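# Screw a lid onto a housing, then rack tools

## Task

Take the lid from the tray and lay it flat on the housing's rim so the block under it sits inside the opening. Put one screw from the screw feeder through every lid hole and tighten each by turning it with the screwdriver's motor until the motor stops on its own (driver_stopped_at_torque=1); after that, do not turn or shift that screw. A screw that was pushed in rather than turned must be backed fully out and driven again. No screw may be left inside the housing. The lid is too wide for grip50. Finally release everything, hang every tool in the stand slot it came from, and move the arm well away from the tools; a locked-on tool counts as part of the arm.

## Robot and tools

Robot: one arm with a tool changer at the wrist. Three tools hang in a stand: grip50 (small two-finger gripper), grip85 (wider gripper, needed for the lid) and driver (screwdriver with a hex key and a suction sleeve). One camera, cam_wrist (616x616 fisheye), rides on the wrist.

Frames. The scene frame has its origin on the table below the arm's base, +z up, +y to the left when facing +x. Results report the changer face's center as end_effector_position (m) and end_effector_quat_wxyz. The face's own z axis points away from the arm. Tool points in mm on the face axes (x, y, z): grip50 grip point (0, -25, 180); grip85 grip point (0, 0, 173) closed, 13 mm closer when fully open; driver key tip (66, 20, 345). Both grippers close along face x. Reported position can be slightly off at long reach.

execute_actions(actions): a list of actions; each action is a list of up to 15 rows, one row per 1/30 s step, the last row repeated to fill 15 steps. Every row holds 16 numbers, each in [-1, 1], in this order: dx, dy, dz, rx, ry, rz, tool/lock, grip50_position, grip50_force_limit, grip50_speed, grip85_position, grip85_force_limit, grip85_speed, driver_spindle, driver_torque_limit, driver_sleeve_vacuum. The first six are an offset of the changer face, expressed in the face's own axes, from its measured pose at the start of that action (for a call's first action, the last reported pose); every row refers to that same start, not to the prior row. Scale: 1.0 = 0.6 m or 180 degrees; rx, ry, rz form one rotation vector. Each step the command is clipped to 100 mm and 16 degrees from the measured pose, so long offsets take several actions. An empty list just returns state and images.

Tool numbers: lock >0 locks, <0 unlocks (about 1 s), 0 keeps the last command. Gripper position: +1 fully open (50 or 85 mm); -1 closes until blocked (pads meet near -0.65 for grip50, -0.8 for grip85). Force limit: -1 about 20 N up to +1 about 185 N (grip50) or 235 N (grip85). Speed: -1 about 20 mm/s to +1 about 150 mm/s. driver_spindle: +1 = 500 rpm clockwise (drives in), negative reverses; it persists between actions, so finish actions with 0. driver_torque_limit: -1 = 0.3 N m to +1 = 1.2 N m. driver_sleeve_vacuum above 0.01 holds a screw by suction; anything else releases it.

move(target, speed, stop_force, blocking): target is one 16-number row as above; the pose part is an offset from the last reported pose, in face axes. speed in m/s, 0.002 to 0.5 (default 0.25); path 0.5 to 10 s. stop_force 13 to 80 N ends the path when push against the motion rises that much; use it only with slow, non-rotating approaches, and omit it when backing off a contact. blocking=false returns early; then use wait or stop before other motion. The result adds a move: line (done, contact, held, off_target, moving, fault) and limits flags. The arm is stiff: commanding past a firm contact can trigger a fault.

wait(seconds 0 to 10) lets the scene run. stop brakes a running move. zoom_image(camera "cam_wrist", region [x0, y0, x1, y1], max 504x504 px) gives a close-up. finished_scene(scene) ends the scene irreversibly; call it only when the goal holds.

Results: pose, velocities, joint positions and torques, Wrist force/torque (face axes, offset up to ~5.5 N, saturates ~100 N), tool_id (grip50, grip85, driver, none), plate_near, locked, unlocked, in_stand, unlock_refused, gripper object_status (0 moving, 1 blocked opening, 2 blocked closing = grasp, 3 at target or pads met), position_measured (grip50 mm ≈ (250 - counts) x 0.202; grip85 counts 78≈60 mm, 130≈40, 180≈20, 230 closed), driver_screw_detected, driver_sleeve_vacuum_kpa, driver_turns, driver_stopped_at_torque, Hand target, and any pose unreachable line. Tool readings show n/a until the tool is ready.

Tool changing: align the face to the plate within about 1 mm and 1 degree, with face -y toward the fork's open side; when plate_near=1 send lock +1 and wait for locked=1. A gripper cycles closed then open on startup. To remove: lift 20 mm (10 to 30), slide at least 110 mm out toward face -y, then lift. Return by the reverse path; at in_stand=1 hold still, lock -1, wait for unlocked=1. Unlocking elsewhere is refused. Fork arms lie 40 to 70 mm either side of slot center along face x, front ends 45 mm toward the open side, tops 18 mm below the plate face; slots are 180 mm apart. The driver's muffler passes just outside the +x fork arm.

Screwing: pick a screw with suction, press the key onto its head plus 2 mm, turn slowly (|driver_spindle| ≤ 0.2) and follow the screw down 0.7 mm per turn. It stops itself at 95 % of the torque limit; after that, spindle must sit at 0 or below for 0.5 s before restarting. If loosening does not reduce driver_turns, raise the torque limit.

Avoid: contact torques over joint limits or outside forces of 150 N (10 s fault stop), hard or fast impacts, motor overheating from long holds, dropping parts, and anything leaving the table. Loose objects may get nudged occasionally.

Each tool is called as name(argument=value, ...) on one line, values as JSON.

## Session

execute_actions(actions=[])

Scene clock: 0.00 s.
end_effector_position=(+0.4589, -0.0063, +0.3316) locked=0 unlocked=1 plate_near=0 in_stand=0 unlock_refused=0 tool_id=none grip50_position_measured=n/a grip50_object_status=n/a grip85_position_measured=n/a grip85_object_status=n/a driver_sleeve_vacuum_kpa=n/a driver_screw_detected=n/a driver_stopped_at_torque=n/a driver_turns=n/a end_effector_quat_wxyz=(+0.001, +0.713, +0.701, -0.001) end_effector_velocity=(+0.000, +0.000, +0.000) end_effector_angular_velocity=(+0.001, -0.001, +0.001)
Joint positions: [-0.39  -1.896  2.398 -2.072 -1.571 -0.388]
Joint velocities: [ 0.     0.    -0.    -0.     0.001 -0.001]
Joint torques (N m, as the arm reports them, + toward a larger angle): no reading
Motor temperatures (°C, as the motors report them): [23 25 25 30 31 28]
Wrist force (N, on the end effector, along its own x y z axes, offset not removed): no reading
Wrist torque (N m, same axes, about the end effector's origin, offset not removed): no reading
Hand target: +0.459, -0.006, +0.332; +0.001, +0.713, +0.701, -0.001

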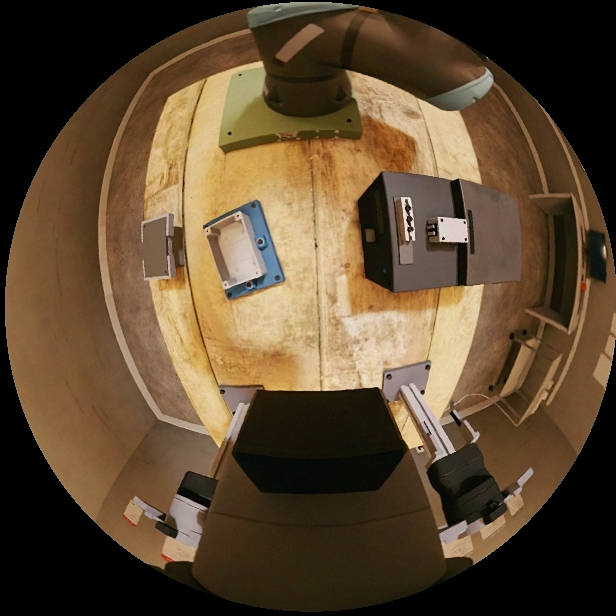

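move(target=[0,0,-0.35,0,0,-0.043,0,0,0,0,0,0,0,0,0,0])

move(target=[-0.035,0.42,0,0,0,0,0,0,0,0,0,0,0,0,0,0])

zoom_image(camera="cam_wrist", region=[110,150,510,400])

Scene clock: 8.77 s.
end_effector_position=(+0.4588, -0.0057, +0.5415) locked=0 unlocked=1 plate_near=0 in_stand=0 unlock_refused=0 tool_id=none grip50_position_measured=n/a grip50_object_status=n/a grip85_position_measured=n/a grip85_object_status=n/a driver_sleeve_vacuum_kpa=n/a driver_screw_detected=n/a driver_stopped_at_torque=n/a driver_turns=n/a end_effector_quat_wxyz=(+0.001, +0.664, +0.747, -0.001) end_effector_velocity=(+0.000, -0.000, +0.001) end_effector_angular_velocity=(+0.001, +0.001, +0.002)
Joint positions: [-0.39  -2.018  2.083 -1.635 -1.571 -0.523]
Joint velocities: [-0.     0.    -0.003  0.004  0.    -0.002]
Joint torques (N m, as the arm reports them, + toward a larger angle): [-15.84  -1.13 -56.53  -2.71   2.03  -1.64]
Motor temperatures (°C, as the motors report them): [23 25 25 30 31 28]
Wrist force (N, on the end effector, along its own x y z axes, offset not removed): [1.3 1.3 -2.1]
Wrist torque (N m, same axes, about the end effector's origin, offset not removed): [0.01 -0.13 0.01]
Hand target: +0.459, -0.006, +0.542; +0.001, +0.664, +0.748, -0.001
Off the commanded pose: 0.000 m, 0 deg.
move: done

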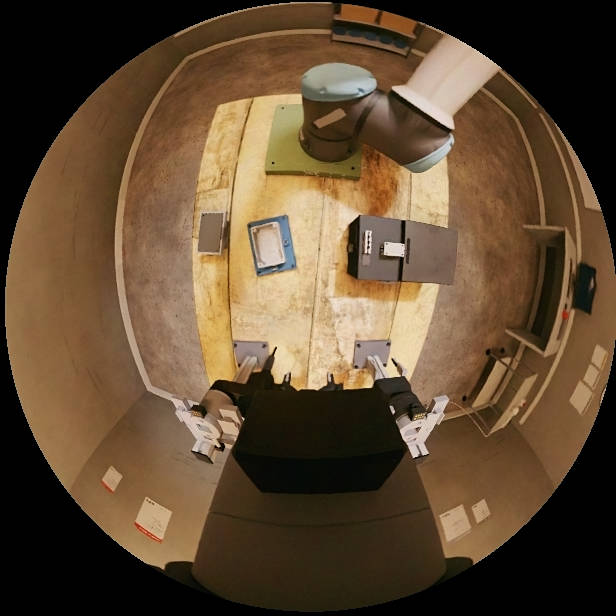

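Scene clock: 10.37 s.
end_effector_position=(+0.7113, +0.0036, +0.5414) locked=0 unlocked=1 plate_near=0 in_stand=0 unlock_refused=0 tool_id=none grip50_position_measured=n/a grip50_object_status=n/a grip85_position_measured=n/a grip85_object_status=n/a driver_sleeve_vacuum_kpa=n/a driver_screw_detected=n/a driver_stopped_at_torque=n/a driver_turns=n/a end_effector_quat_wxyz=(+0.001, +0.664, +0.747, -0.001) end_effector_velocity=(+0.002, -0.000, +0.000) end_effector_angular_velocity=(+0.001, +0.001, -0.001)
Joint positions: [-0.23  -1.559  1.73  -1.742 -1.571 -0.362]
Joint velocities: [ 0.     0.004 -0.004  0.001  0.001  0.001]
Joint torques (N m, as the arm reports them, + toward a larger angle): [ 17.   -40.31 -55.49  -1.45  -2.44   1.8 ]
Motor temperatures (°C, as the motors report them): [23 25 25 30 31 28]
Wrist force (N, on the end effector, along its own x y z axes, offset not removed): [-2.7 -1.2 0.7]
Wrist torque (N m, same axes, about the end effector's origin, offset not removed): [-0.14 0.20 0.10]
Hand target: +0.712, +0.004, +0.541; +0.001, +0.664, +0.747, -0.001
Off the commanded pose: 0.001 m, 0 deg.
move: done

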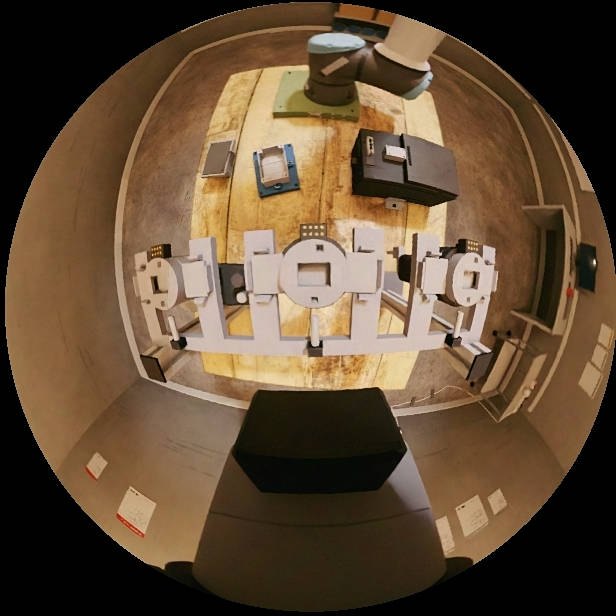

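Region (110, 150, 510, 400) of cam_wrist's 616x616 image, scaled by 1.260, with more detail than that image has; it fills the top 315 rows of this view, and the rest is white.

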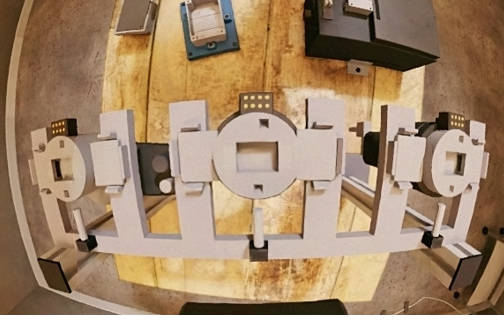

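move(target=[-0.001,-0.089,0.1675,0,0,0,0,0,0,0,0,0,0,0,0,0])

zoom_image(camera="cam_wrist", region=[220,290,420,400])

move(target=[0,0,0.06,0,0,0,0,0,0,0,0,0,0,0,0,0], speed=0.008, stop_force=20)

zoom_image(camera="cam_wrist", region=[220,290,420,400])

Scene clock: 21.43 s.
end_effector_position=(+0.6585, -0.0037, +0.4411) locked=0 unlocked=1 plate_near=0 in_stand=0 unlock_refused=0 tool_id=none grip50_position_measured=n/a grip50_object_status=n/a grip85_position_measured=n/a grip85_object_status=n/a driver_sleeve_vacuum_kpa=n/a driver_screw_detected=n/a driver_stopped_at_torque=n/a driver_turns=n/a end_effector_quat_wxyz=(+0.001, +0.664, +0.747, -0.001) end_effector_velocity=(-0.001, -0.001, -0.002) end_effector_angular_velocity=(-0.001, -0.000, -0.001)
Joint positions: [-0.261 -1.605  1.957 -1.923 -1.571 -0.393]
Joint velocities: [-0.001 -0.     0.004 -0.004 -0.001 -0.001]
Joint torques (N m, as the arm reports them, + toward a larger angle): [-16.23 -62.28 -37.27  -8.34   2.41  -2.12]
Motor temperatures (°C, as the motors report them): [23 25 25 30 31 28]
Wrist force (N, on the end effector, along its own x y z axes, offset not removed): [1.8 -1.6 1.0]
Wrist torque (N m, same axes, about the end effector's origin, offset not removed): [-0.35 -0.24 0.15]
Hand target: +0.658, -0.004, +0.441; +0.001, +0.664, +0.747, -0.001
Off the commanded pose: 0.000 m, 0 deg.
move: done

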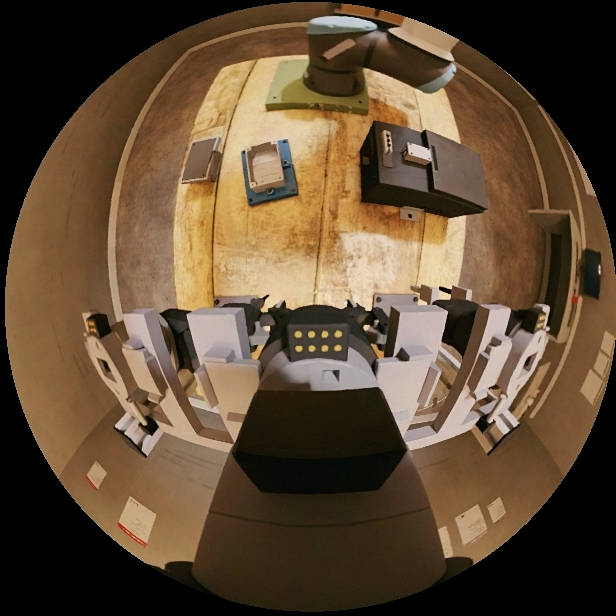

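Region (220, 290, 420, 400) of cam_wrist's 616x616 image, scaled by 2.520, with more detail than that image has; it fills the top 277 rows of this view, and the rest is white.

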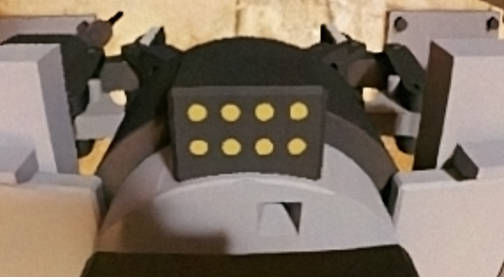

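Scene clock: 25.33 s.
end_effector_position=(+0.6586, -0.0038, +0.4130) locked=0 unlocked=1 plate_near=0 in_stand=1 unlock_refused=0 tool_id=none grip50_position_measured=n/a grip50_object_status=n/a grip85_position_measured=n/a grip85_object_status=n/a driver_sleeve_vacuum_kpa=n/a driver_screw_detected=n/a driver_stopped_at_torque=n/a driver_turns=n/a end_effector_quat_wxyz=(+0.001, +0.664, +0.747, -0.001) end_effector_velocity=(-0.001, +0.000, +0.002) end_effector_angular_velocity=(+0.000, +0.003, +0.001)
Joint positions: [-0.261 -1.586  1.992 -1.977 -1.571 -0.393]
Joint velocities: [-0.    -0.002 -0.002  0.006 -0.    -0.001]
Joint torques (N m, as the arm reports them, + toward a larger angle): [  1.19 -68.27 -25.46  11.    -3.36   1.21]
Motor temperatures (°C, as the motors report them): [23 25 25 30 31 28]
Wrist force (N, on the end effector, along its own x y z axes, offset not removed): [-4.6 59.1 -10.5]
Wrist torque (N m, same axes, about the end effector's origin, offset not removed): [-0.68 -0.20 0.25]
Hand target: +0.659, -0.004, +0.413; +0.001, +0.664, +0.747, -0.001
Off the commanded pose: 0.008 m, 0 deg.
move: contact

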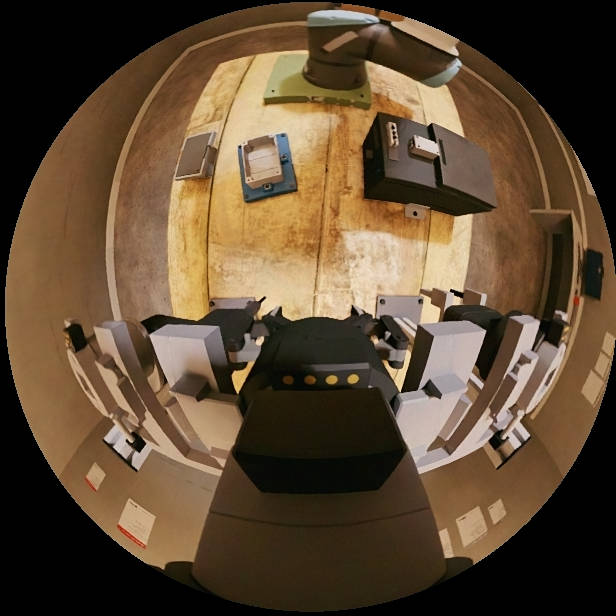

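Region (220, 290, 420, 400) of cam_wrist's 616x616 image, scaled by 2.520, with more detail than that image has; it fills the top 277 rows of this view, and the rest is white.

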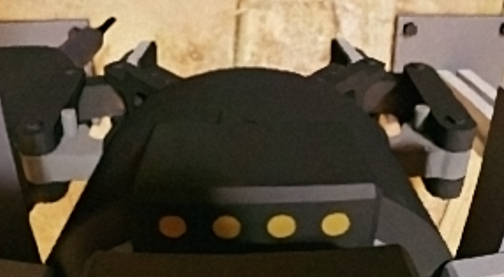

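move(target=[0,0.0022,0,0,0,0,0,0,0,0,0,0,0,0,0,0], speed=0.005)

move(target=[0,0,0.008,0,0,0,0,0,0,0,0,0,0,0,0,0], speed=0.004, stop_force=20)

execute_actions(actions=[[[0,0,-0.0003,0,0,0,1,0,0,0,1,0,0,0,0,0]],[[0,0,0,0,0,0,1,0,0,0,1,0,0,0,0,0]],[[0,0,0,0,0,0,1,0,0,0,1,0,0,0,0,0]]])

Scene clock: 33.20 s.
end_effector_position=(+0.6599, -0.0037, +0.4130) locked=0 unlocked=1 plate_near=0 in_stand=1 unlock_refused=0 tool_id=none grip50_position_measured=n/a grip50_object_status=n/a grip85_position_measured=n/a grip85_object_status=n/a driver_sleeve_vacuum_kpa=n/a driver_screw_detected=n/a driver_stopped_at_torque=n/a driver_turns=n/a end_effector_quat_wxyz=(+0.001, +0.664, +0.747, -0.001) end_effector_velocity=(+0.001, -0.000, -0.000) end_effector_angular_velocity=(-0.001, -0.001, +0.001)
Joint positions: [-0.26  -1.584  1.99  -1.977 -1.571 -0.392]
Joint velocities: [ 0.     0.001 -0.001 -0.002 -0.    -0.   ]
Joint torques (N m, as the arm reports them, + toward a larger angle): [ 16.86 -37.93 -53.73  -8.3    0.91   1.93]
Motor temperatures (°C, as the motors report them): [23 25 25 30 31 28]
Wrist force (N, on the end effector, along its own x y z axes, offset not removed): [-3.1 -1.9 -1.6]
Wrist torque (N m, same axes, about the end effector's origin, offset not removed): [-0.32 -0.01 0.03]
Hand target: +0.660, -0.004, +0.413; +0.001, +0.664, +0.747, -0.001
Off the commanded pose: 0.000 m, 0 deg.
move: done

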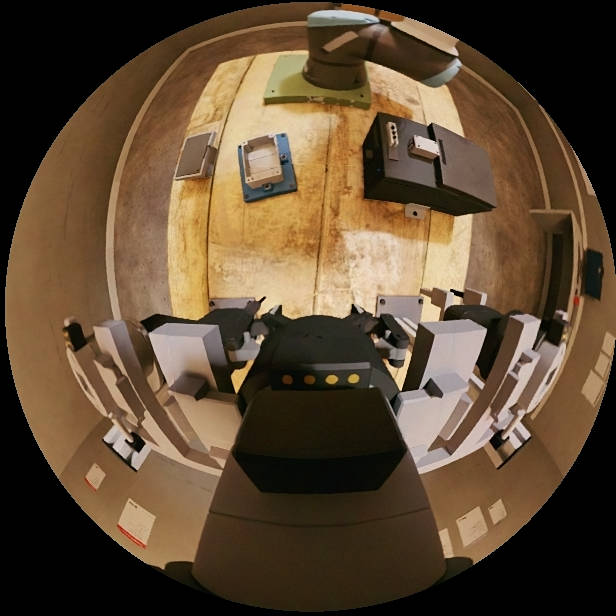

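Scene clock: 34.20 s.
end_effector_position=(+0.6600, -0.0038, +0.4105) locked=0 unlocked=1 plate_near=1 in_stand=1 unlock_refused=0 tool_id=none grip50_position_measured=n/a grip50_object_status=n/a grip85_position_measured=n/a grip85_object_status=n/a driver_sleeve_vacuum_kpa=n/a driver_screw_detected=n/a driver_stopped_at_torque=n/a driver_turns=n/a end_effector_quat_wxyz=(+0.001, +0.664, +0.747, -0.001) end_effector_velocity=(-0.000, -0.000, +0.001) end_effector_angular_velocity=(-0.001, +0.002, -0.001)
Joint positions: [-0.26  -1.582  1.993 -1.982 -1.571 -0.392]
Joint velocities: [-0.    -0.    -0.002  0.004 -0.001  0.   ]
Joint torques (N m, as the arm reports them, + toward a larger angle): [ 14.79 -51.69 -30.98   5.2    0.1    0.42]
Motor temperatures (°C, as the motors report them): [23 25 25 30 31 28]
Wrist force (N, on the end effector, along its own x y z axes, offset not removed): [3.1 20.5 -21.7]
Wrist torque (N m, same axes, about the end effector's origin, offset not removed): [-0.40 -0.10 1.57]
Hand target: +0.660, -0.004, +0.411; +0.001, +0.664, +0.747, -0.001
Off the commanded pose: 0.002 m, 0 deg.
move: contact

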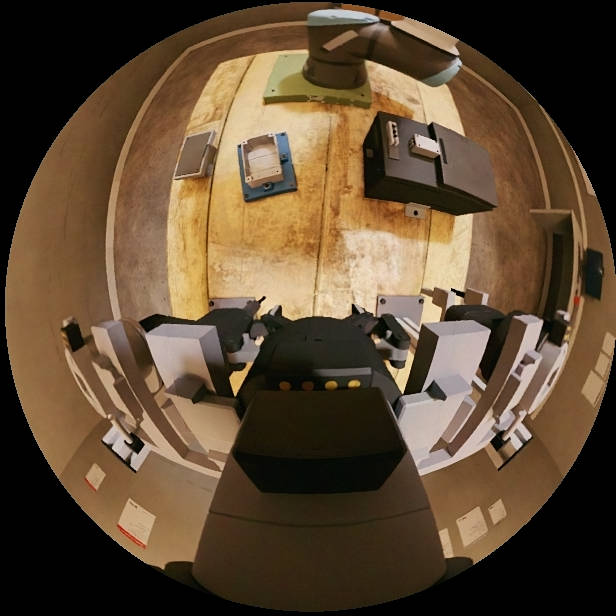

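Scene clock: 35.70 s.
end_effector_position=(+0.6601, -0.0037, +0.4107) locked=1 unlocked=0 plate_near=1 in_stand=1 unlock_refused=0 tool_id=grip85 grip50_position_measured=n/a grip50_object_status=n/a grip85_position_measured=n/a grip85_object_status=n/a driver_sleeve_vacuum_kpa=n/a driver_screw_detected=n/a driver_stopped_at_torque=n/a driver_turns=n/a end_effector_quat_wxyz=(+0.002, +0.664, +0.747, -0.001) end_effector_velocity=(-0.000, -0.000, +0.000) end_effector_angular_velocity=(+0.001, -0.000, -0.000)
Joint positions: [-0.26  -1.582  1.993 -1.982 -1.571 -0.392]
Joint velocities: [-0.001 -0.     0.     0.     0.001 -0.   ]
Joint torques (N m, as the arm reports them, + toward a larger angle): [ 14.83 -78.37 -29.04   7.93  -9.09  -5.3 ]
Motor temperatures (°C, as the motors report them): [23 25 25 30 31 28]
Wrist force (N, on the end effector, along its own x y z axes, offset not removed): [2.8 85.0 5.0]
Wrist torque (N m, same axes, about the end effector's origin, offset not removed): [-1.87 -0.40 5.20]
Hand target: +0.660, -0.004, +0.411; +0.002, +0.664, +0.747, -0.001
Off the commanded pose: 0.000 m, 0 deg.

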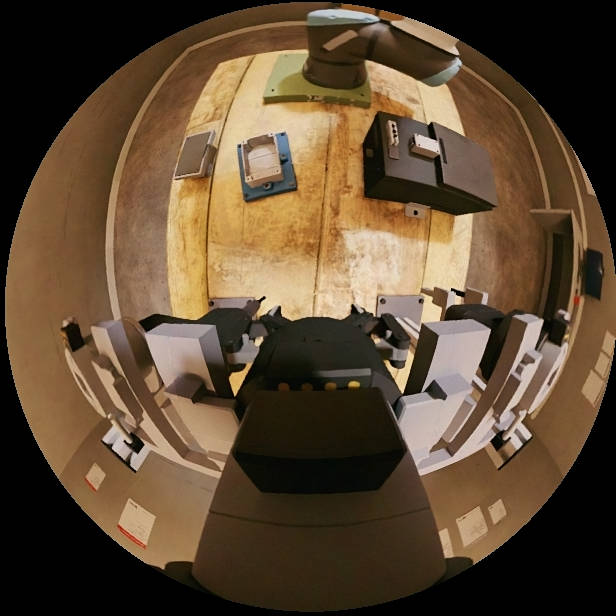

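move(target=[0,0.0015,0,0,0,0.003,0,0,0,0,1,0,0,0,0,0], speed=0.005)

move(target=[0,0,-0.033,0,0,0,0,0,0,0,1,0,0,0,0,0], speed=0.05)

move(target=[0,-0.22,0,0,0,0,0,0,0,0,1,0,0,0,0,0], speed=0.15)

move(target=[-0.53,-0.243,0.2,0,0,0.035,0,0,0,0,1,0,0,0,0,0])

zoom_image(camera="cam_wrist", region=[240,170,480,350])

Scene clock: 45.73 s.
end_effector_position=(+0.6609, -0.0037, +0.4107) locked=1 unlocked=0 plate_near=1 in_stand=1 unlock_refused=0 tool_id=grip85 grip50_position_measured=n/a grip50_object_status=n/a grip85_position_measured=3 grip85_object_status=3 driver_sleeve_vacuum_kpa=n/a driver_screw_detected=n/a driver_stopped_at_torque=n/a driver_turns=n/a end_effector_quat_wxyz=(+0.001, +0.668, +0.744, -0.001) end_effector_velocity=(+0.000, +0.000, +0.000) end_effector_angular_velocity=(+0.001, -0.001, -0.002)
Joint positions: [-0.26  -1.58   1.991 -1.982 -1.571 -0.382]
Joint velocities: [-0.     0.    -0.    -0.001  0.001  0.002]
Joint torques (N m, as the arm reports them, + toward a larger angle): [ 18.28 -42.57 -58.4   -9.74   1.25   2.24]
Motor temperatures (°C, as the motors report them): [23 25 25 30 31 28]
Wrist force (N, on the end effector, along its own x y z axes, offset not removed): [1.3 -3.2 -4.3]
Wrist torque (N m, same axes, about the end effector's origin, offset not removed): [-0.51 0.14 0.14]
Hand target: +0.661, -0.004, +0.411; +0.002, +0.668, +0.744, -0.001
Off the commanded pose: 0.000 m, 0 deg.
move: done

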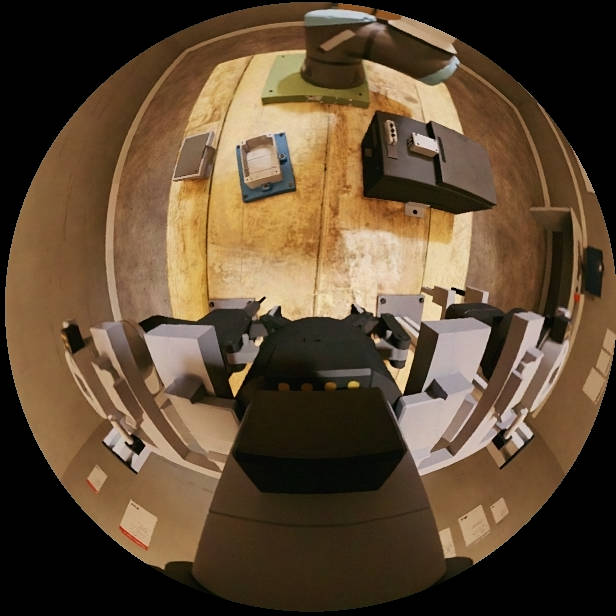

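Scene clock: 46.57 s.
end_effector_position=(+0.6609, -0.0036, +0.4303) locked=1 unlocked=0 plate_near=1 in_stand=0 unlock_refused=0 tool_id=grip85 grip50_position_measured=n/a grip50_object_status=n/a grip85_position_measured=3 grip85_object_status=3 driver_sleeve_vacuum_kpa=n/a driver_screw_detected=n/a driver_stopped_at_torque=n/a driver_turns=n/a end_effector_quat_wxyz=(+0.001, +0.668, +0.744, -0.001) end_effector_velocity=(-0.000, -0.001, +0.001) end_effector_angular_velocity=(-0.000, +0.001, -0.002)
Joint positions: [-0.259 -1.594  1.967 -1.944 -1.571 -0.382]
Joint velocities: [-0.001 -0.001 -0.002  0.003 -0.001  0.001]
Joint torques (N m, as the arm reports them, + toward a larger angle): [ 15.4  -69.76 -62.42  -3.5    0.76  -0.8 ]
Motor temperatures (°C, as the motors report them): [23 25 25 30 31 28]
Wrist force (N, on the end effector, along its own x y z axes, offset not removed): [-4.2 -4.6 0.8]
Wrist torque (N m, same axes, about the end effector's origin, offset not removed): [-0.60 0.20 0.09]
Hand target: +0.661, -0.004, +0.431; +0.001, +0.668, +0.744, -0.001
Off the commanded pose: 0.000 m, 0 deg.
move: done

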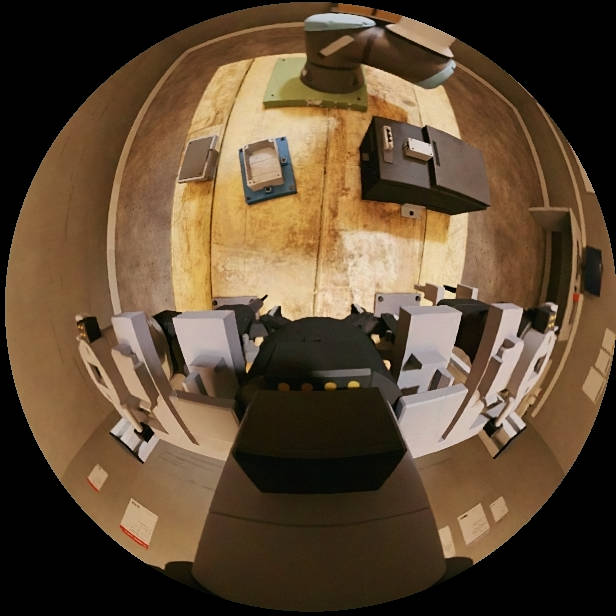

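Scene clock: 47.97 s.
end_effector_position=(+0.5299, -0.0181, +0.4303) locked=1 unlocked=0 plate_near=1 in_stand=0 unlock_refused=0 tool_id=grip85 grip50_position_measured=n/a grip50_object_status=n/a grip85_position_measured=3 grip85_object_status=3 driver_sleeve_vacuum_kpa=n/a driver_screw_detected=n/a driver_stopped_at_torque=n/a driver_turns=n/a end_effector_quat_wxyz=(+0.001, +0.668, +0.744, -0.001) end_effector_velocity=(-0.002, -0.000, +0.000) end_effector_angular_velocity=(+0.000, -0.000, +0.000)
Joint positions: [-0.357 -1.832  2.167 -1.906 -1.571 -0.479]
Joint velocities: [-0.002 -0.004  0.003  0.001  0.    -0.002]
Joint torques (N m, as the arm reports them, + toward a larger angle): [-15.33 -48.85 -45.77  -4.03   2.37  -1.37]
Motor temperatures (°C, as the motors report them): [23 25 25 30 31 28]
Wrist force (N, on the end effector, along its own x y z axes, offset not removed): [-2.5 -5.7 1.8]
Wrist torque (N m, same axes, about the end effector's origin, offset not removed): [-0.52 0.07 0.15]
Hand target: +0.530, -0.018, +0.430; +0.001, +0.668, +0.744, -0.001
Off the commanded pose: 0.000 m, 0 deg.
move: done

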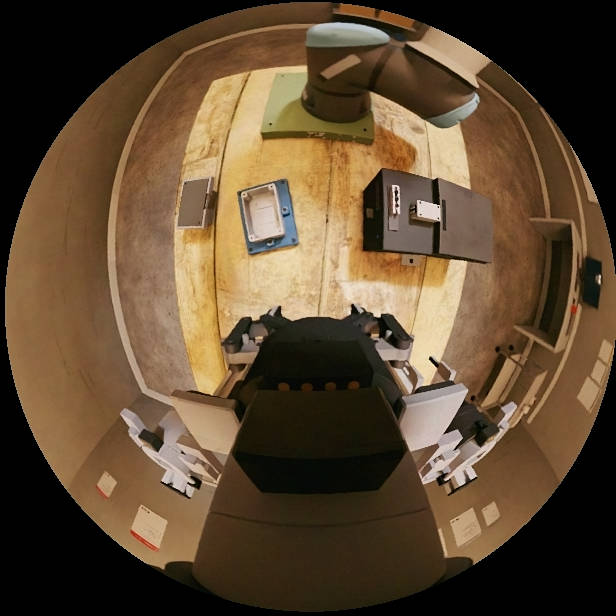

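Scene clock: 50.03 s.
end_effector_position=(+0.4199, -0.3504, +0.3113) locked=1 unlocked=0 plate_near=1 in_stand=0 unlock_refused=0 tool_id=grip85 grip50_position_measured=n/a grip50_object_status=n/a grip85_position_measured=3 grip85_object_status=3 driver_sleeve_vacuum_kpa=n/a driver_screw_detected=n/a driver_stopped_at_torque=n/a driver_turns=n/a end_effector_quat_wxyz=(+0.001, +0.708, +0.706, -0.001) end_effector_velocity=(-0.000, -0.002, -0.001) end_effector_angular_velocity=(-0.000, +0.000, -0.000)
Joint positions: [-1.006 -1.687  2.291 -2.174 -1.57  -1.019]
Joint velocities: [-0.002  0.003 -0.001 -0.002 -0.    -0.002]
Joint torques (N m, as the arm reports them, + toward a larger angle): [-16.1  -30.1  -57.04  -9.82   1.92  -1.36]
Motor temperatures (°C, as the motors report them): [23 25 25 30 31 28]
Wrist force (N, on the end effector, along its own x y z axes, offset not removed): [0.7 -1.2 0.7]
Wrist torque (N m, same axes, about the end effector's origin, offset not removed): [-0.27 -0.17 -0.02]
Hand target: +0.420, -0.351, +0.311; +0.001, +0.708, +0.706, -0.001
Off the commanded pose: 0.000 m, 0 deg.
move: done

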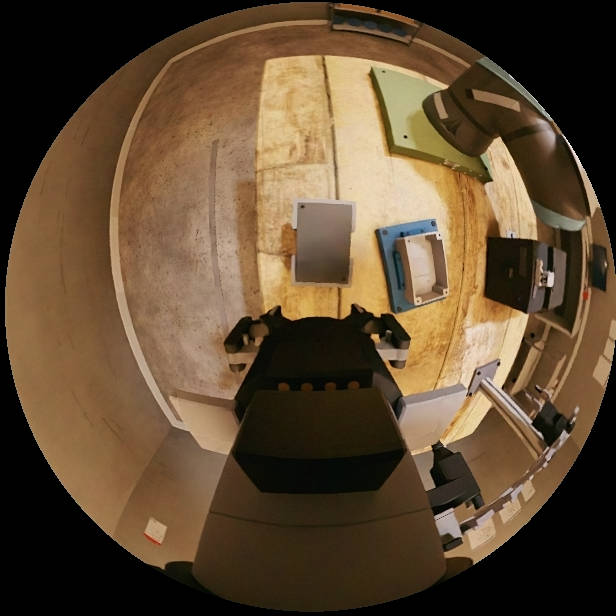

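Region (240, 170, 480, 350) of cam_wrist's 616x616 image, scaled by 2.100, with more detail than that image has; it fills the top 378 rows of this view, and the rest is white.

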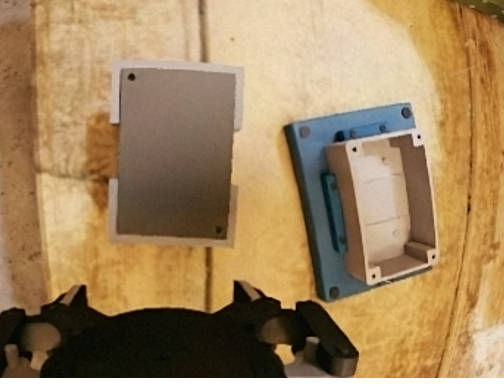

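move(target=[0.0217,-0.143,0.082,0,0,0.016,0,0,0,0,0.75,-0.5,-1,0,0,0], speed=0.1)

move(target=[0,0,0.04,0,0,0,0,0,0,0,0.75,-0.5,-1,0,0,0], speed=0.004, stop_force=15)

move(target=[0,0,-0.001,0,0,0,0,0,0,0,1,-0.5,-1,0,0,0])

zoom_image(camera="cam_wrist", region=[255,230,375,350])

Scene clock: 63.23 s.
end_effector_position=(+0.3343, -0.3376, +0.2621) locked=1 unlocked=0 plate_near=1 in_stand=0 unlock_refused=0 tool_id=grip85 grip50_position_measured=n/a grip50_object_status=n/a grip85_position_measured=35 grip85_object_status=3 driver_sleeve_vacuum_kpa=n/a driver_screw_detected=n/a driver_stopped_at_torque=n/a driver_turns=n/a end_effector_quat_wxyz=(+0.001, +0.725, +0.688, -0.001) end_effector_velocity=(-0.001, +0.000, -0.001) end_effector_angular_velocity=(+0.000, -0.001, -0.001)
Joint positions: [-1.152 -1.76   2.457 -2.267 -1.57  -1.114]
Joint velocities: [-0.003 -0.002  0.003 -0.002  0.001 -0.002]
Joint torques (N m, as the arm reports them, + toward a larger angle): [-17.75 -42.7  -36.5   -9.84   1.52  -1.98]
Motor temperatures (°C, as the motors report them): [23 25 25 30 31 28]
Wrist force (N, on the end effector, along its own x y z axes, offset not removed): [-0.7 0.5 1.8]
Wrist torque (N m, same axes, about the end effector's origin, offset not removed): [-0.23 -0.14 0.10]
Hand target: +0.334, -0.338, +0.262; +0.001, +0.725, +0.688, -0.000
Off the commanded pose: 0.000 m, 0 deg.
move: done

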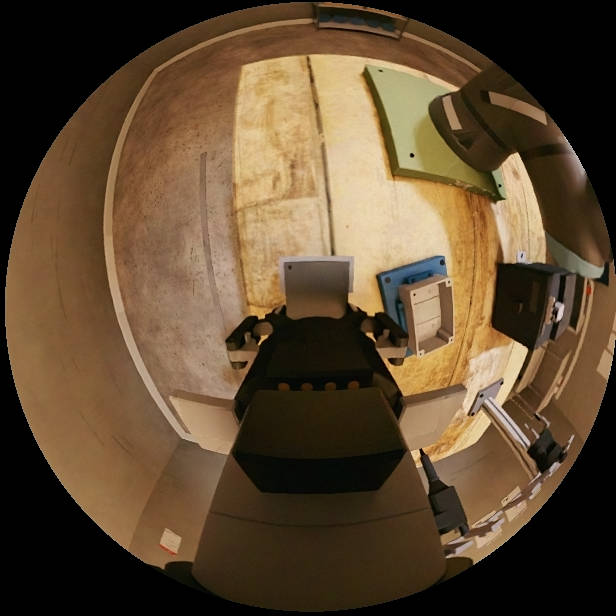

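Scene clock: 65.63 s.
end_effector_position=(+0.3343, -0.3376, +0.2540) locked=1 unlocked=0 plate_near=1 in_stand=0 unlock_refused=0 tool_id=grip85 grip50_position_measured=n/a grip50_object_status=n/a grip85_position_measured=35 grip85_object_status=3 driver_sleeve_vacuum_kpa=n/a driver_screw_detected=n/a driver_stopped_at_torque=n/a driver_turns=n/a end_effector_quat_wxyz=(+0.002, +0.725, +0.688, -0.001) end_effector_velocity=(-0.000, +0.001, +0.000) end_effector_angular_velocity=(+0.003, +0.001, +0.000)
Joint positions: [-1.152 -1.747  2.466 -2.29  -1.57  -1.114]
Joint velocities: [-0.    -0.002  0.     0.005  0.    -0.   ]
Joint torques (N m, as the arm reports them, + toward a larger angle): [ 16.6  -30.94 -32.58  -0.56  -2.52   1.76]
Motor temperatures (°C, as the motors report them): [23 25 25 30 31 28]
Wrist force (N, on the end effector, along its own x y z axes, offset not removed): [-1.2 -2.1 -25.2]
Wrist torque (N m, same axes, about the end effector's origin, offset not removed): [-0.71 0.28 0.18]
Hand target: +0.334, -0.338, +0.254; +0.002, +0.725, +0.688, -0.001
Off the commanded pose: 0.016 m, 0 deg.
move: contact

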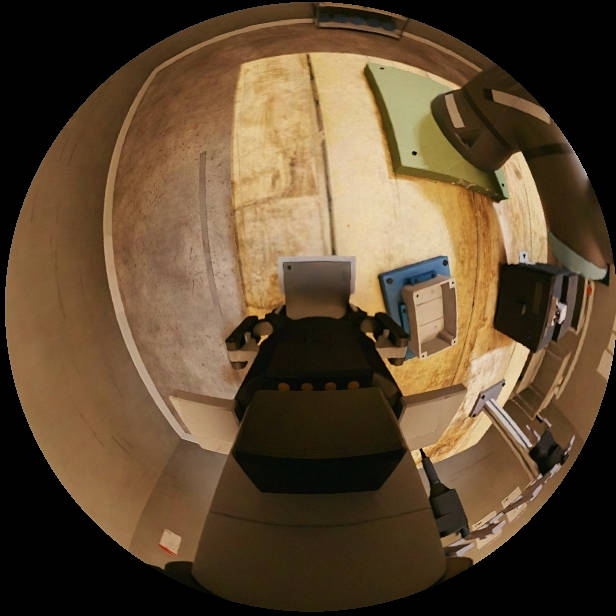

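Scene clock: 66.57 s.
end_effector_position=(+0.3343, -0.3376, +0.2546) locked=1 unlocked=0 plate_near=1 in_stand=0 unlock_refused=0 tool_id=grip85 grip50_position_measured=n/a grip50_object_status=n/a grip85_position_measured=3 grip85_object_status=3 driver_sleeve_vacuum_kpa=n/a driver_screw_detected=n/a driver_stopped_at_torque=n/a driver_turns=n/a end_effector_quat_wxyz=(+0.002, +0.725, +0.688, -0.001) end_effector_velocity=(+0.000, +0.000, -0.000) end_effector_angular_velocity=(+0.001, -0.000, +0.001)
Joint positions: [-1.152 -1.748  2.465 -2.288 -1.57  -1.114]
Joint velocities: [ 0.     0.     0.     0.     0.001 -0.001]
Joint torques (N m, as the arm reports them, + toward a larger angle): [ 18.14 -43.87 -53.84  -3.73  -2.4    1.6 ]
Motor temperatures (°C, as the motors report them): [23 25 25 30 31 28]
Wrist force (N, on the end effector, along its own x y z axes, offset not removed): [-1.9 -2.7 0.0]
Wrist torque (N m, same axes, about the end effector's origin, offset not removed): [-0.34 0.05 0.07]
Hand target: +0.334, -0.338, +0.255; +0.002, +0.725, +0.688, -0.001
Off the commanded pose: 0.000 m, 0 deg.
move: done

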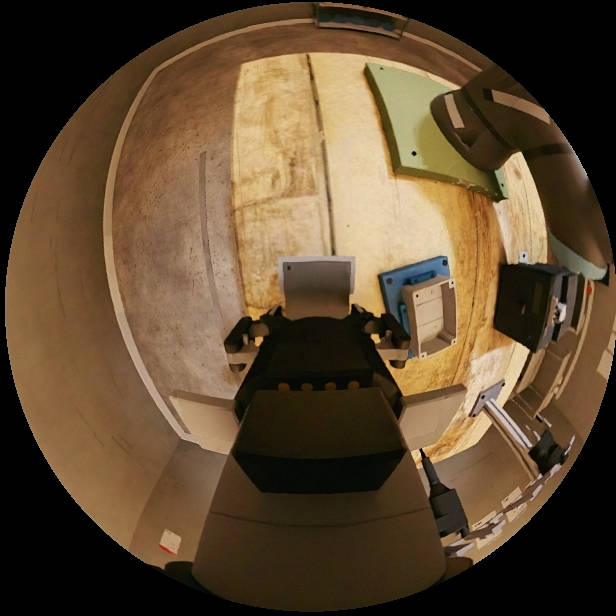

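Region (255, 230, 375, 350) of cam_wrist's 616x616 image, scaled by 4.200, with more detail than that image has.

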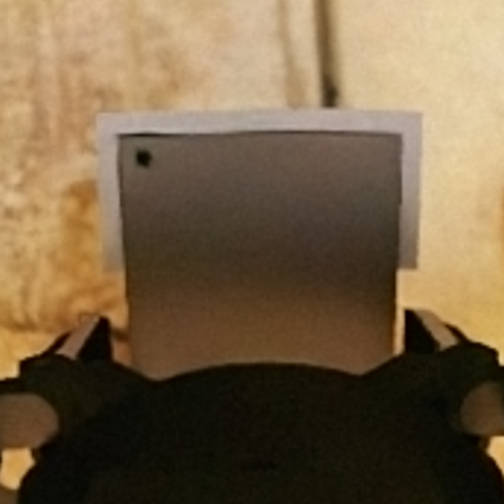

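move(target=[0.0023,0,0.002,0,0,0,0,0,0,0,1,-0.5,-1,0,0,0], speed=0.01)

move(target=[0,0,0.0083,0,0,0,0,0,0,0,1,-0.5,-1,0,0,0], speed=0.01)

move(target=[0,0,0,0,0,0,0,0,0,0,-1,-0.6,-1,0,0,0])

move(target=[0,0,-0.01,0,0,0,0,0,0,0,-1,-0.6,-1,0,0,0], speed=0.006, stop_force=80)

Scene clock: 76.50 s.
end_effector_position=(+0.3344, -0.3363, +0.2535) locked=1 unlocked=0 plate_near=1 in_stand=0 unlock_refused=0 tool_id=grip85 grip50_position_measured=n/a grip50_object_status=n/a grip85_position_measured=3 grip85_object_status=3 driver_sleeve_vacuum_kpa=n/a driver_screw_detected=n/a driver_stopped_at_torque=n/a driver_turns=n/a end_effector_quat_wxyz=(+0.002, +0.725, +0.688, -0.001) end_effector_velocity=(-0.000, +0.000, -0.001) end_effector_angular_velocity=(+0.000, -0.001, +0.000)
Joint positions: [-1.15  -1.748  2.468 -2.291 -1.57  -1.113]
Joint velocities: [ 0.     0.     0.001 -0.001  0.001 -0.   ]
Joint torques (N m, as the arm reports them, + toward a larger angle): [ 14.92 -17.38 -36.07  -9.46  -2.22   2.01]
Motor temperatures (°C, as the motors report them): [23 25 25 30 31 28]
Wrist force (N, on the end effector, along its own x y z axes, offset not removed): [0.7 -3.0 -1.0]
Wrist torque (N m, same axes, about the end effector's origin, offset not removed): [-0.43 -0.12 0.14]
Hand target: +0.334, -0.336, +0.253; +0.002, +0.725, +0.688, -0.001
Off the commanded pose: 0.000 m, 0 deg.
move: done

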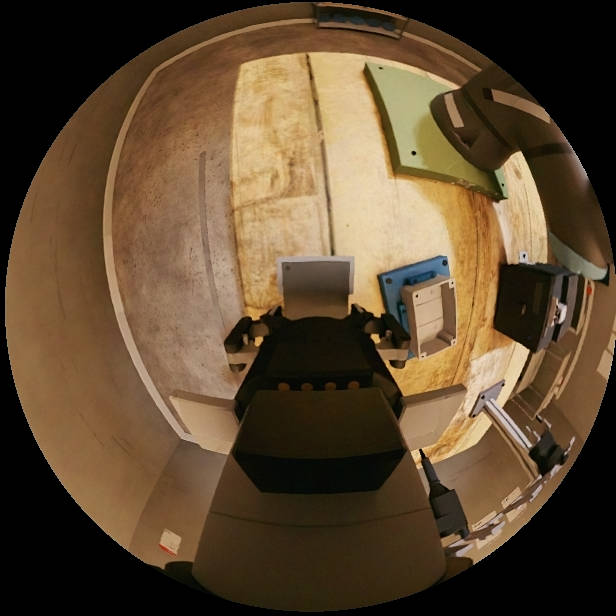

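Scene clock: 77.23 s.
end_effector_position=(+0.3344, -0.3363, +0.2487) locked=1 unlocked=0 plate_near=1 in_stand=0 unlock_refused=0 tool_id=grip85 grip50_position_measured=n/a grip50_object_status=n/a grip85_position_measured=3 grip85_object_status=3 driver_sleeve_vacuum_kpa=n/a driver_screw_detected=n/a driver_stopped_at_torque=n/a driver_turns=n/a end_effector_quat_wxyz=(+0.002, +0.725, +0.688, -0.001) end_effector_velocity=(+0.000, +0.000, -0.002) end_effector_angular_velocity=(+0.000, -0.000, +0.000)
Joint positions: [-1.15  -1.739  2.473 -2.304 -1.57  -1.113]
Joint velocities: [ 0.     0.003  0.002 -0.005  0.    -0.   ]
Joint torques (N m, as the arm reports them, + toward a larger angle): [ 18.52 -19.29 -34.36  -9.75  -2.32   0.87]
Motor temperatures (°C, as the motors report them): [23 25 25 30 31 28]
Wrist force (N, on the end effector, along its own x y z axes, offset not removed): [-0.9 1.1 2.3]
Wrist torque (N m, same axes, about the end effector's origin, offset not removed): [-0.08 0.03 0.17]
Hand target: +0.334, -0.336, +0.249; +0.002, +0.725, +0.688, -0.001
Off the commanded pose: 0.000 m, 0 deg.
move: done

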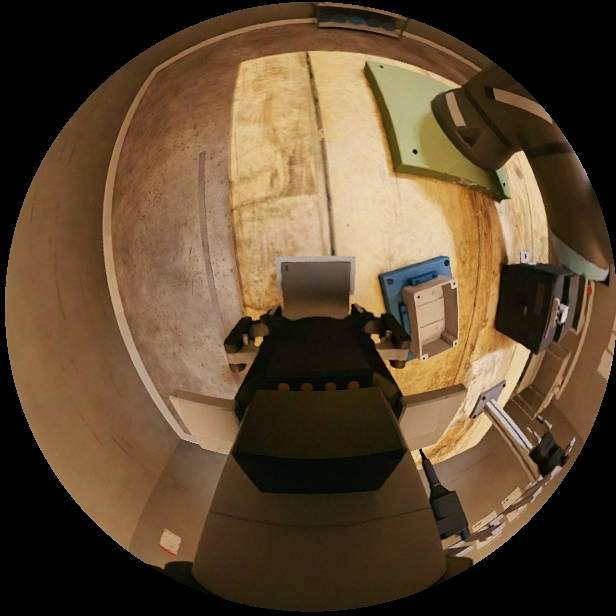

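Scene clock: 77.93 s.
end_effector_position=(+0.3344, -0.3363, +0.2487) locked=1 unlocked=0 plate_near=1 in_stand=0 unlock_refused=0 tool_id=grip85 grip50_position_measured=n/a grip50_object_status=n/a grip85_position_measured=23 grip85_object_status=2 driver_sleeve_vacuum_kpa=n/a driver_screw_detected=n/a driver_stopped_at_torque=n/a driver_turns=n/a end_effector_quat_wxyz=(+0.002, +0.725, +0.689, -0.001) end_effector_velocity=(+0.000, -0.000, +0.000) end_effector_angular_velocity=(+0.000, -0.001, -0.000)
Joint positions: [-1.15  -1.739  2.473 -2.304 -1.57  -1.113]
Joint velocities: [-0.    -0.    -0.     0.     0.001 -0.   ]
Joint torques (N m, as the arm reports them, + toward a larger angle): [ 13.33 -17.39 -41.5   -6.58  -1.87   1.7 ]
Motor temperatures (°C, as the motors report them): [23 25 25 30 31 28]
Wrist force (N, on the end effector, along its own x y z axes, offset not removed): [24.0 -14.7 -59.5]
Wrist torque (N m, same axes, about the end effector's origin, offset not removed): [2.08 4.16 0.21]
Hand target: +0.334, -0.336, +0.249; +0.002, +0.725, +0.688, -0.001
Off the commanded pose: 0.000 m, 0 deg.
move: done

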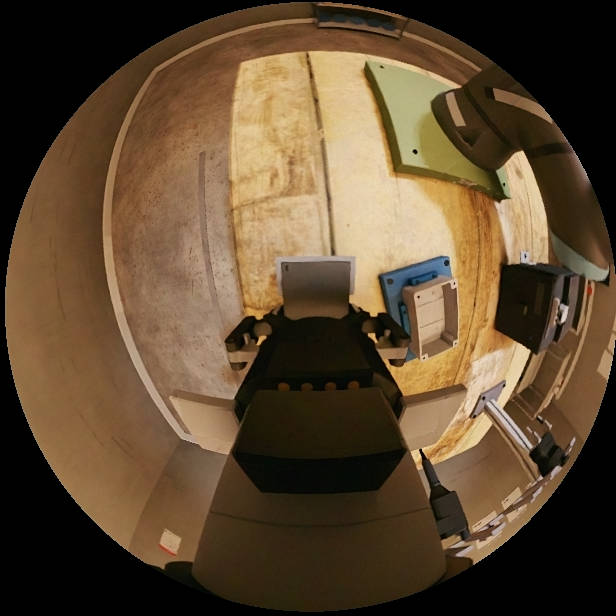

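Scene clock: 79.17 s.
end_effector_position=(+0.3344, -0.3363, +0.2546) locked=1 unlocked=0 plate_near=1 in_stand=0 unlock_refused=0 tool_id=grip85 grip50_position_measured=n/a grip50_object_status=n/a grip85_position_measured=24 grip85_object_status=2 driver_sleeve_vacuum_kpa=n/a driver_screw_detected=n/a driver_stopped_at_torque=n/a driver_turns=n/a end_effector_quat_wxyz=(+0.002, +0.725, +0.689, -0.001) end_effector_velocity=(-0.000, +0.000, +0.001) end_effector_angular_velocity=(+0.001, +0.001, -0.000)
Joint positions: [-1.15  -1.75   2.467 -2.288 -1.57  -1.113]
Joint velocities: [-0.    -0.002 -0.001  0.003 -0.     0.   ]
Joint torques (N m, as the arm reports them, + toward a larger angle): [ 12.23 -44.6  -54.34  -4.34  -1.86   0.78]
Motor temperatures (°C, as the motors report them): [23 25 25 30 31 28]
Wrist force (N, on the end effector, along its own x y z axes, offset not removed): [0.6 -1.4 4.0]
Wrist torque (N m, same axes, about the end effector's origin, offset not removed): [-0.37 -0.22 0.10]
Hand target: +0.334, -0.336, +0.255; +0.002, +0.725, +0.689, -0.001
Off the commanded pose: 0.000 m, 0 deg.
move: done

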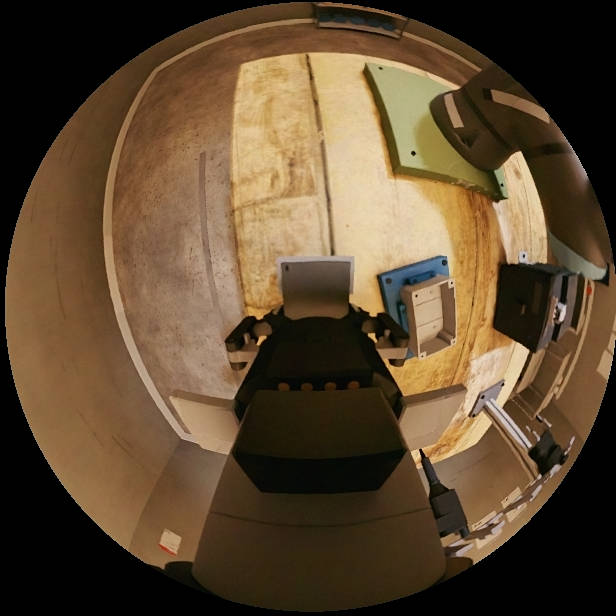

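move(target=[0,0,-0.06,0,0,0,0,0,0,0,-1,-0.6,-1,0,0,0], speed=0.05)

move(target=[0.31,-0.04,0,0,0,-0.12,0,0,0,0,-1,-0.6,-1,0,0,0], speed=0.1)

Scene clock: 111.20 s.
end_effector_position=(+0.3344, -0.3361, +0.2904) locked=1 unlocked=0 plate_near=1 in_stand=0 unlock_refused=0 tool_id=grip85 grip50_position_measured=n/a grip50_object_status=n/a grip85_position_measured=24 grip85_object_status=2 driver_sleeve_vacuum_kpa=n/a driver_screw_detected=n/a driver_stopped_at_torque=n/a driver_turns=n/a end_effector_quat_wxyz=(+0.002, +0.725, +0.689, -0.001) end_effector_velocity=(-0.000, -0.000, +0.002) end_effector_angular_velocity=(+0.001, +0.000, +0.000)
Joint positions: [-1.15  -1.806  2.427 -2.192 -1.57  -1.113]
Joint velocities: [-0.    -0.003 -0.002  0.005  0.    -0.001]
Joint torques (N m, as the arm reports them, + toward a larger angle): [  4.95 -40.4  -57.89  -4.    -2.18  -0.77]
Motor temperatures (°C, as the motors report them): [23 25 26 30 31 28]
Wrist force (N, on the end effector, along its own x y z axes, offset not removed): [1.1 -2.5 0.2]
Wrist torque (N m, same axes, about the end effector's origin, offset not removed): [-0.37 -0.19 0.09]
Hand target: +0.334, -0.336, +0.291; +0.002, +0.725, +0.689, -0.001
Off the commanded pose: 0.000 m, 0 deg.
move: done

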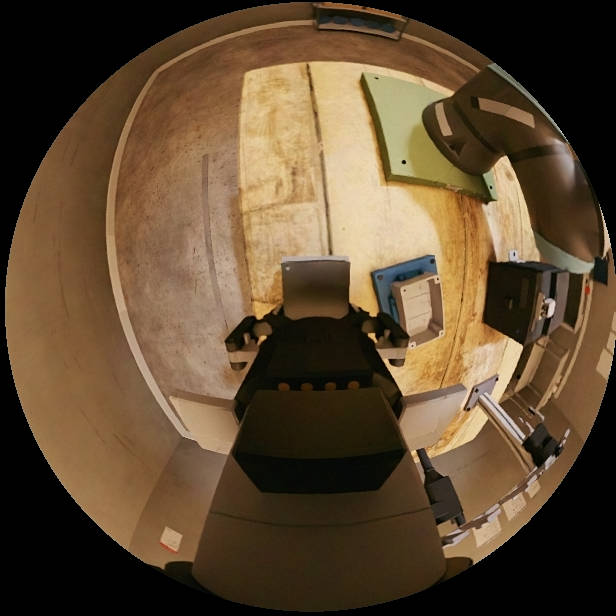

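Scene clock: 113.53 s.
end_effector_position=(+0.3198, -0.1493, +0.2897) locked=1 unlocked=0 plate_near=1 in_stand=0 unlock_refused=0 tool_id=grip85 grip50_position_measured=n/a grip50_object_status=n/a grip85_position_measured=24 grip85_object_status=2 driver_sleeve_vacuum_kpa=n/a driver_screw_detected=n/a driver_stopped_at_torque=n/a driver_turns=n/a end_effector_quat_wxyz=(+0.002, +0.584, +0.812, -0.001) end_effector_velocity=(-0.001, +0.003, -0.001) end_effector_angular_velocity=(+0.001, +0.001, +0.004)
Joint positions: [-0.94  -2.125  2.593 -2.039 -1.57  -1.279]
Joint velocities: [ 0.004 -0.004  0.002  0.003 -0.    -0.   ]
Joint torques (N m, as the arm reports them, + toward a larger angle): [ 19.09 -14.06 -43.53  -3.66  -2.68  -1.76]
Motor temperatures (°C, as the motors report them): [23 25 26 30 31 28]
Wrist force (N, on the end effector, along its own x y z axes, offset not removed): [0.8 -3.0 0.8]
Wrist torque (N m, same axes, about the end effector's origin, offset not removed): [-0.35 -0.12 0.21]
Hand target: +0.320, -0.149, +0.290; +0.002, +0.583, +0.812, -0.001
Off the commanded pose: 0.000 m, 0 deg.
move: done

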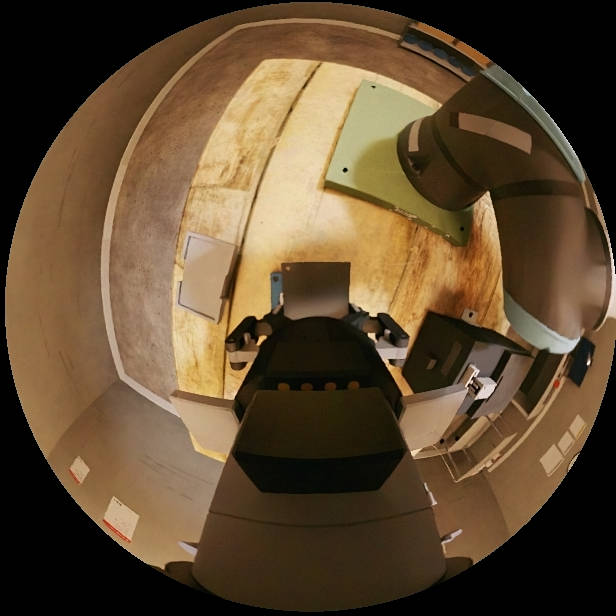

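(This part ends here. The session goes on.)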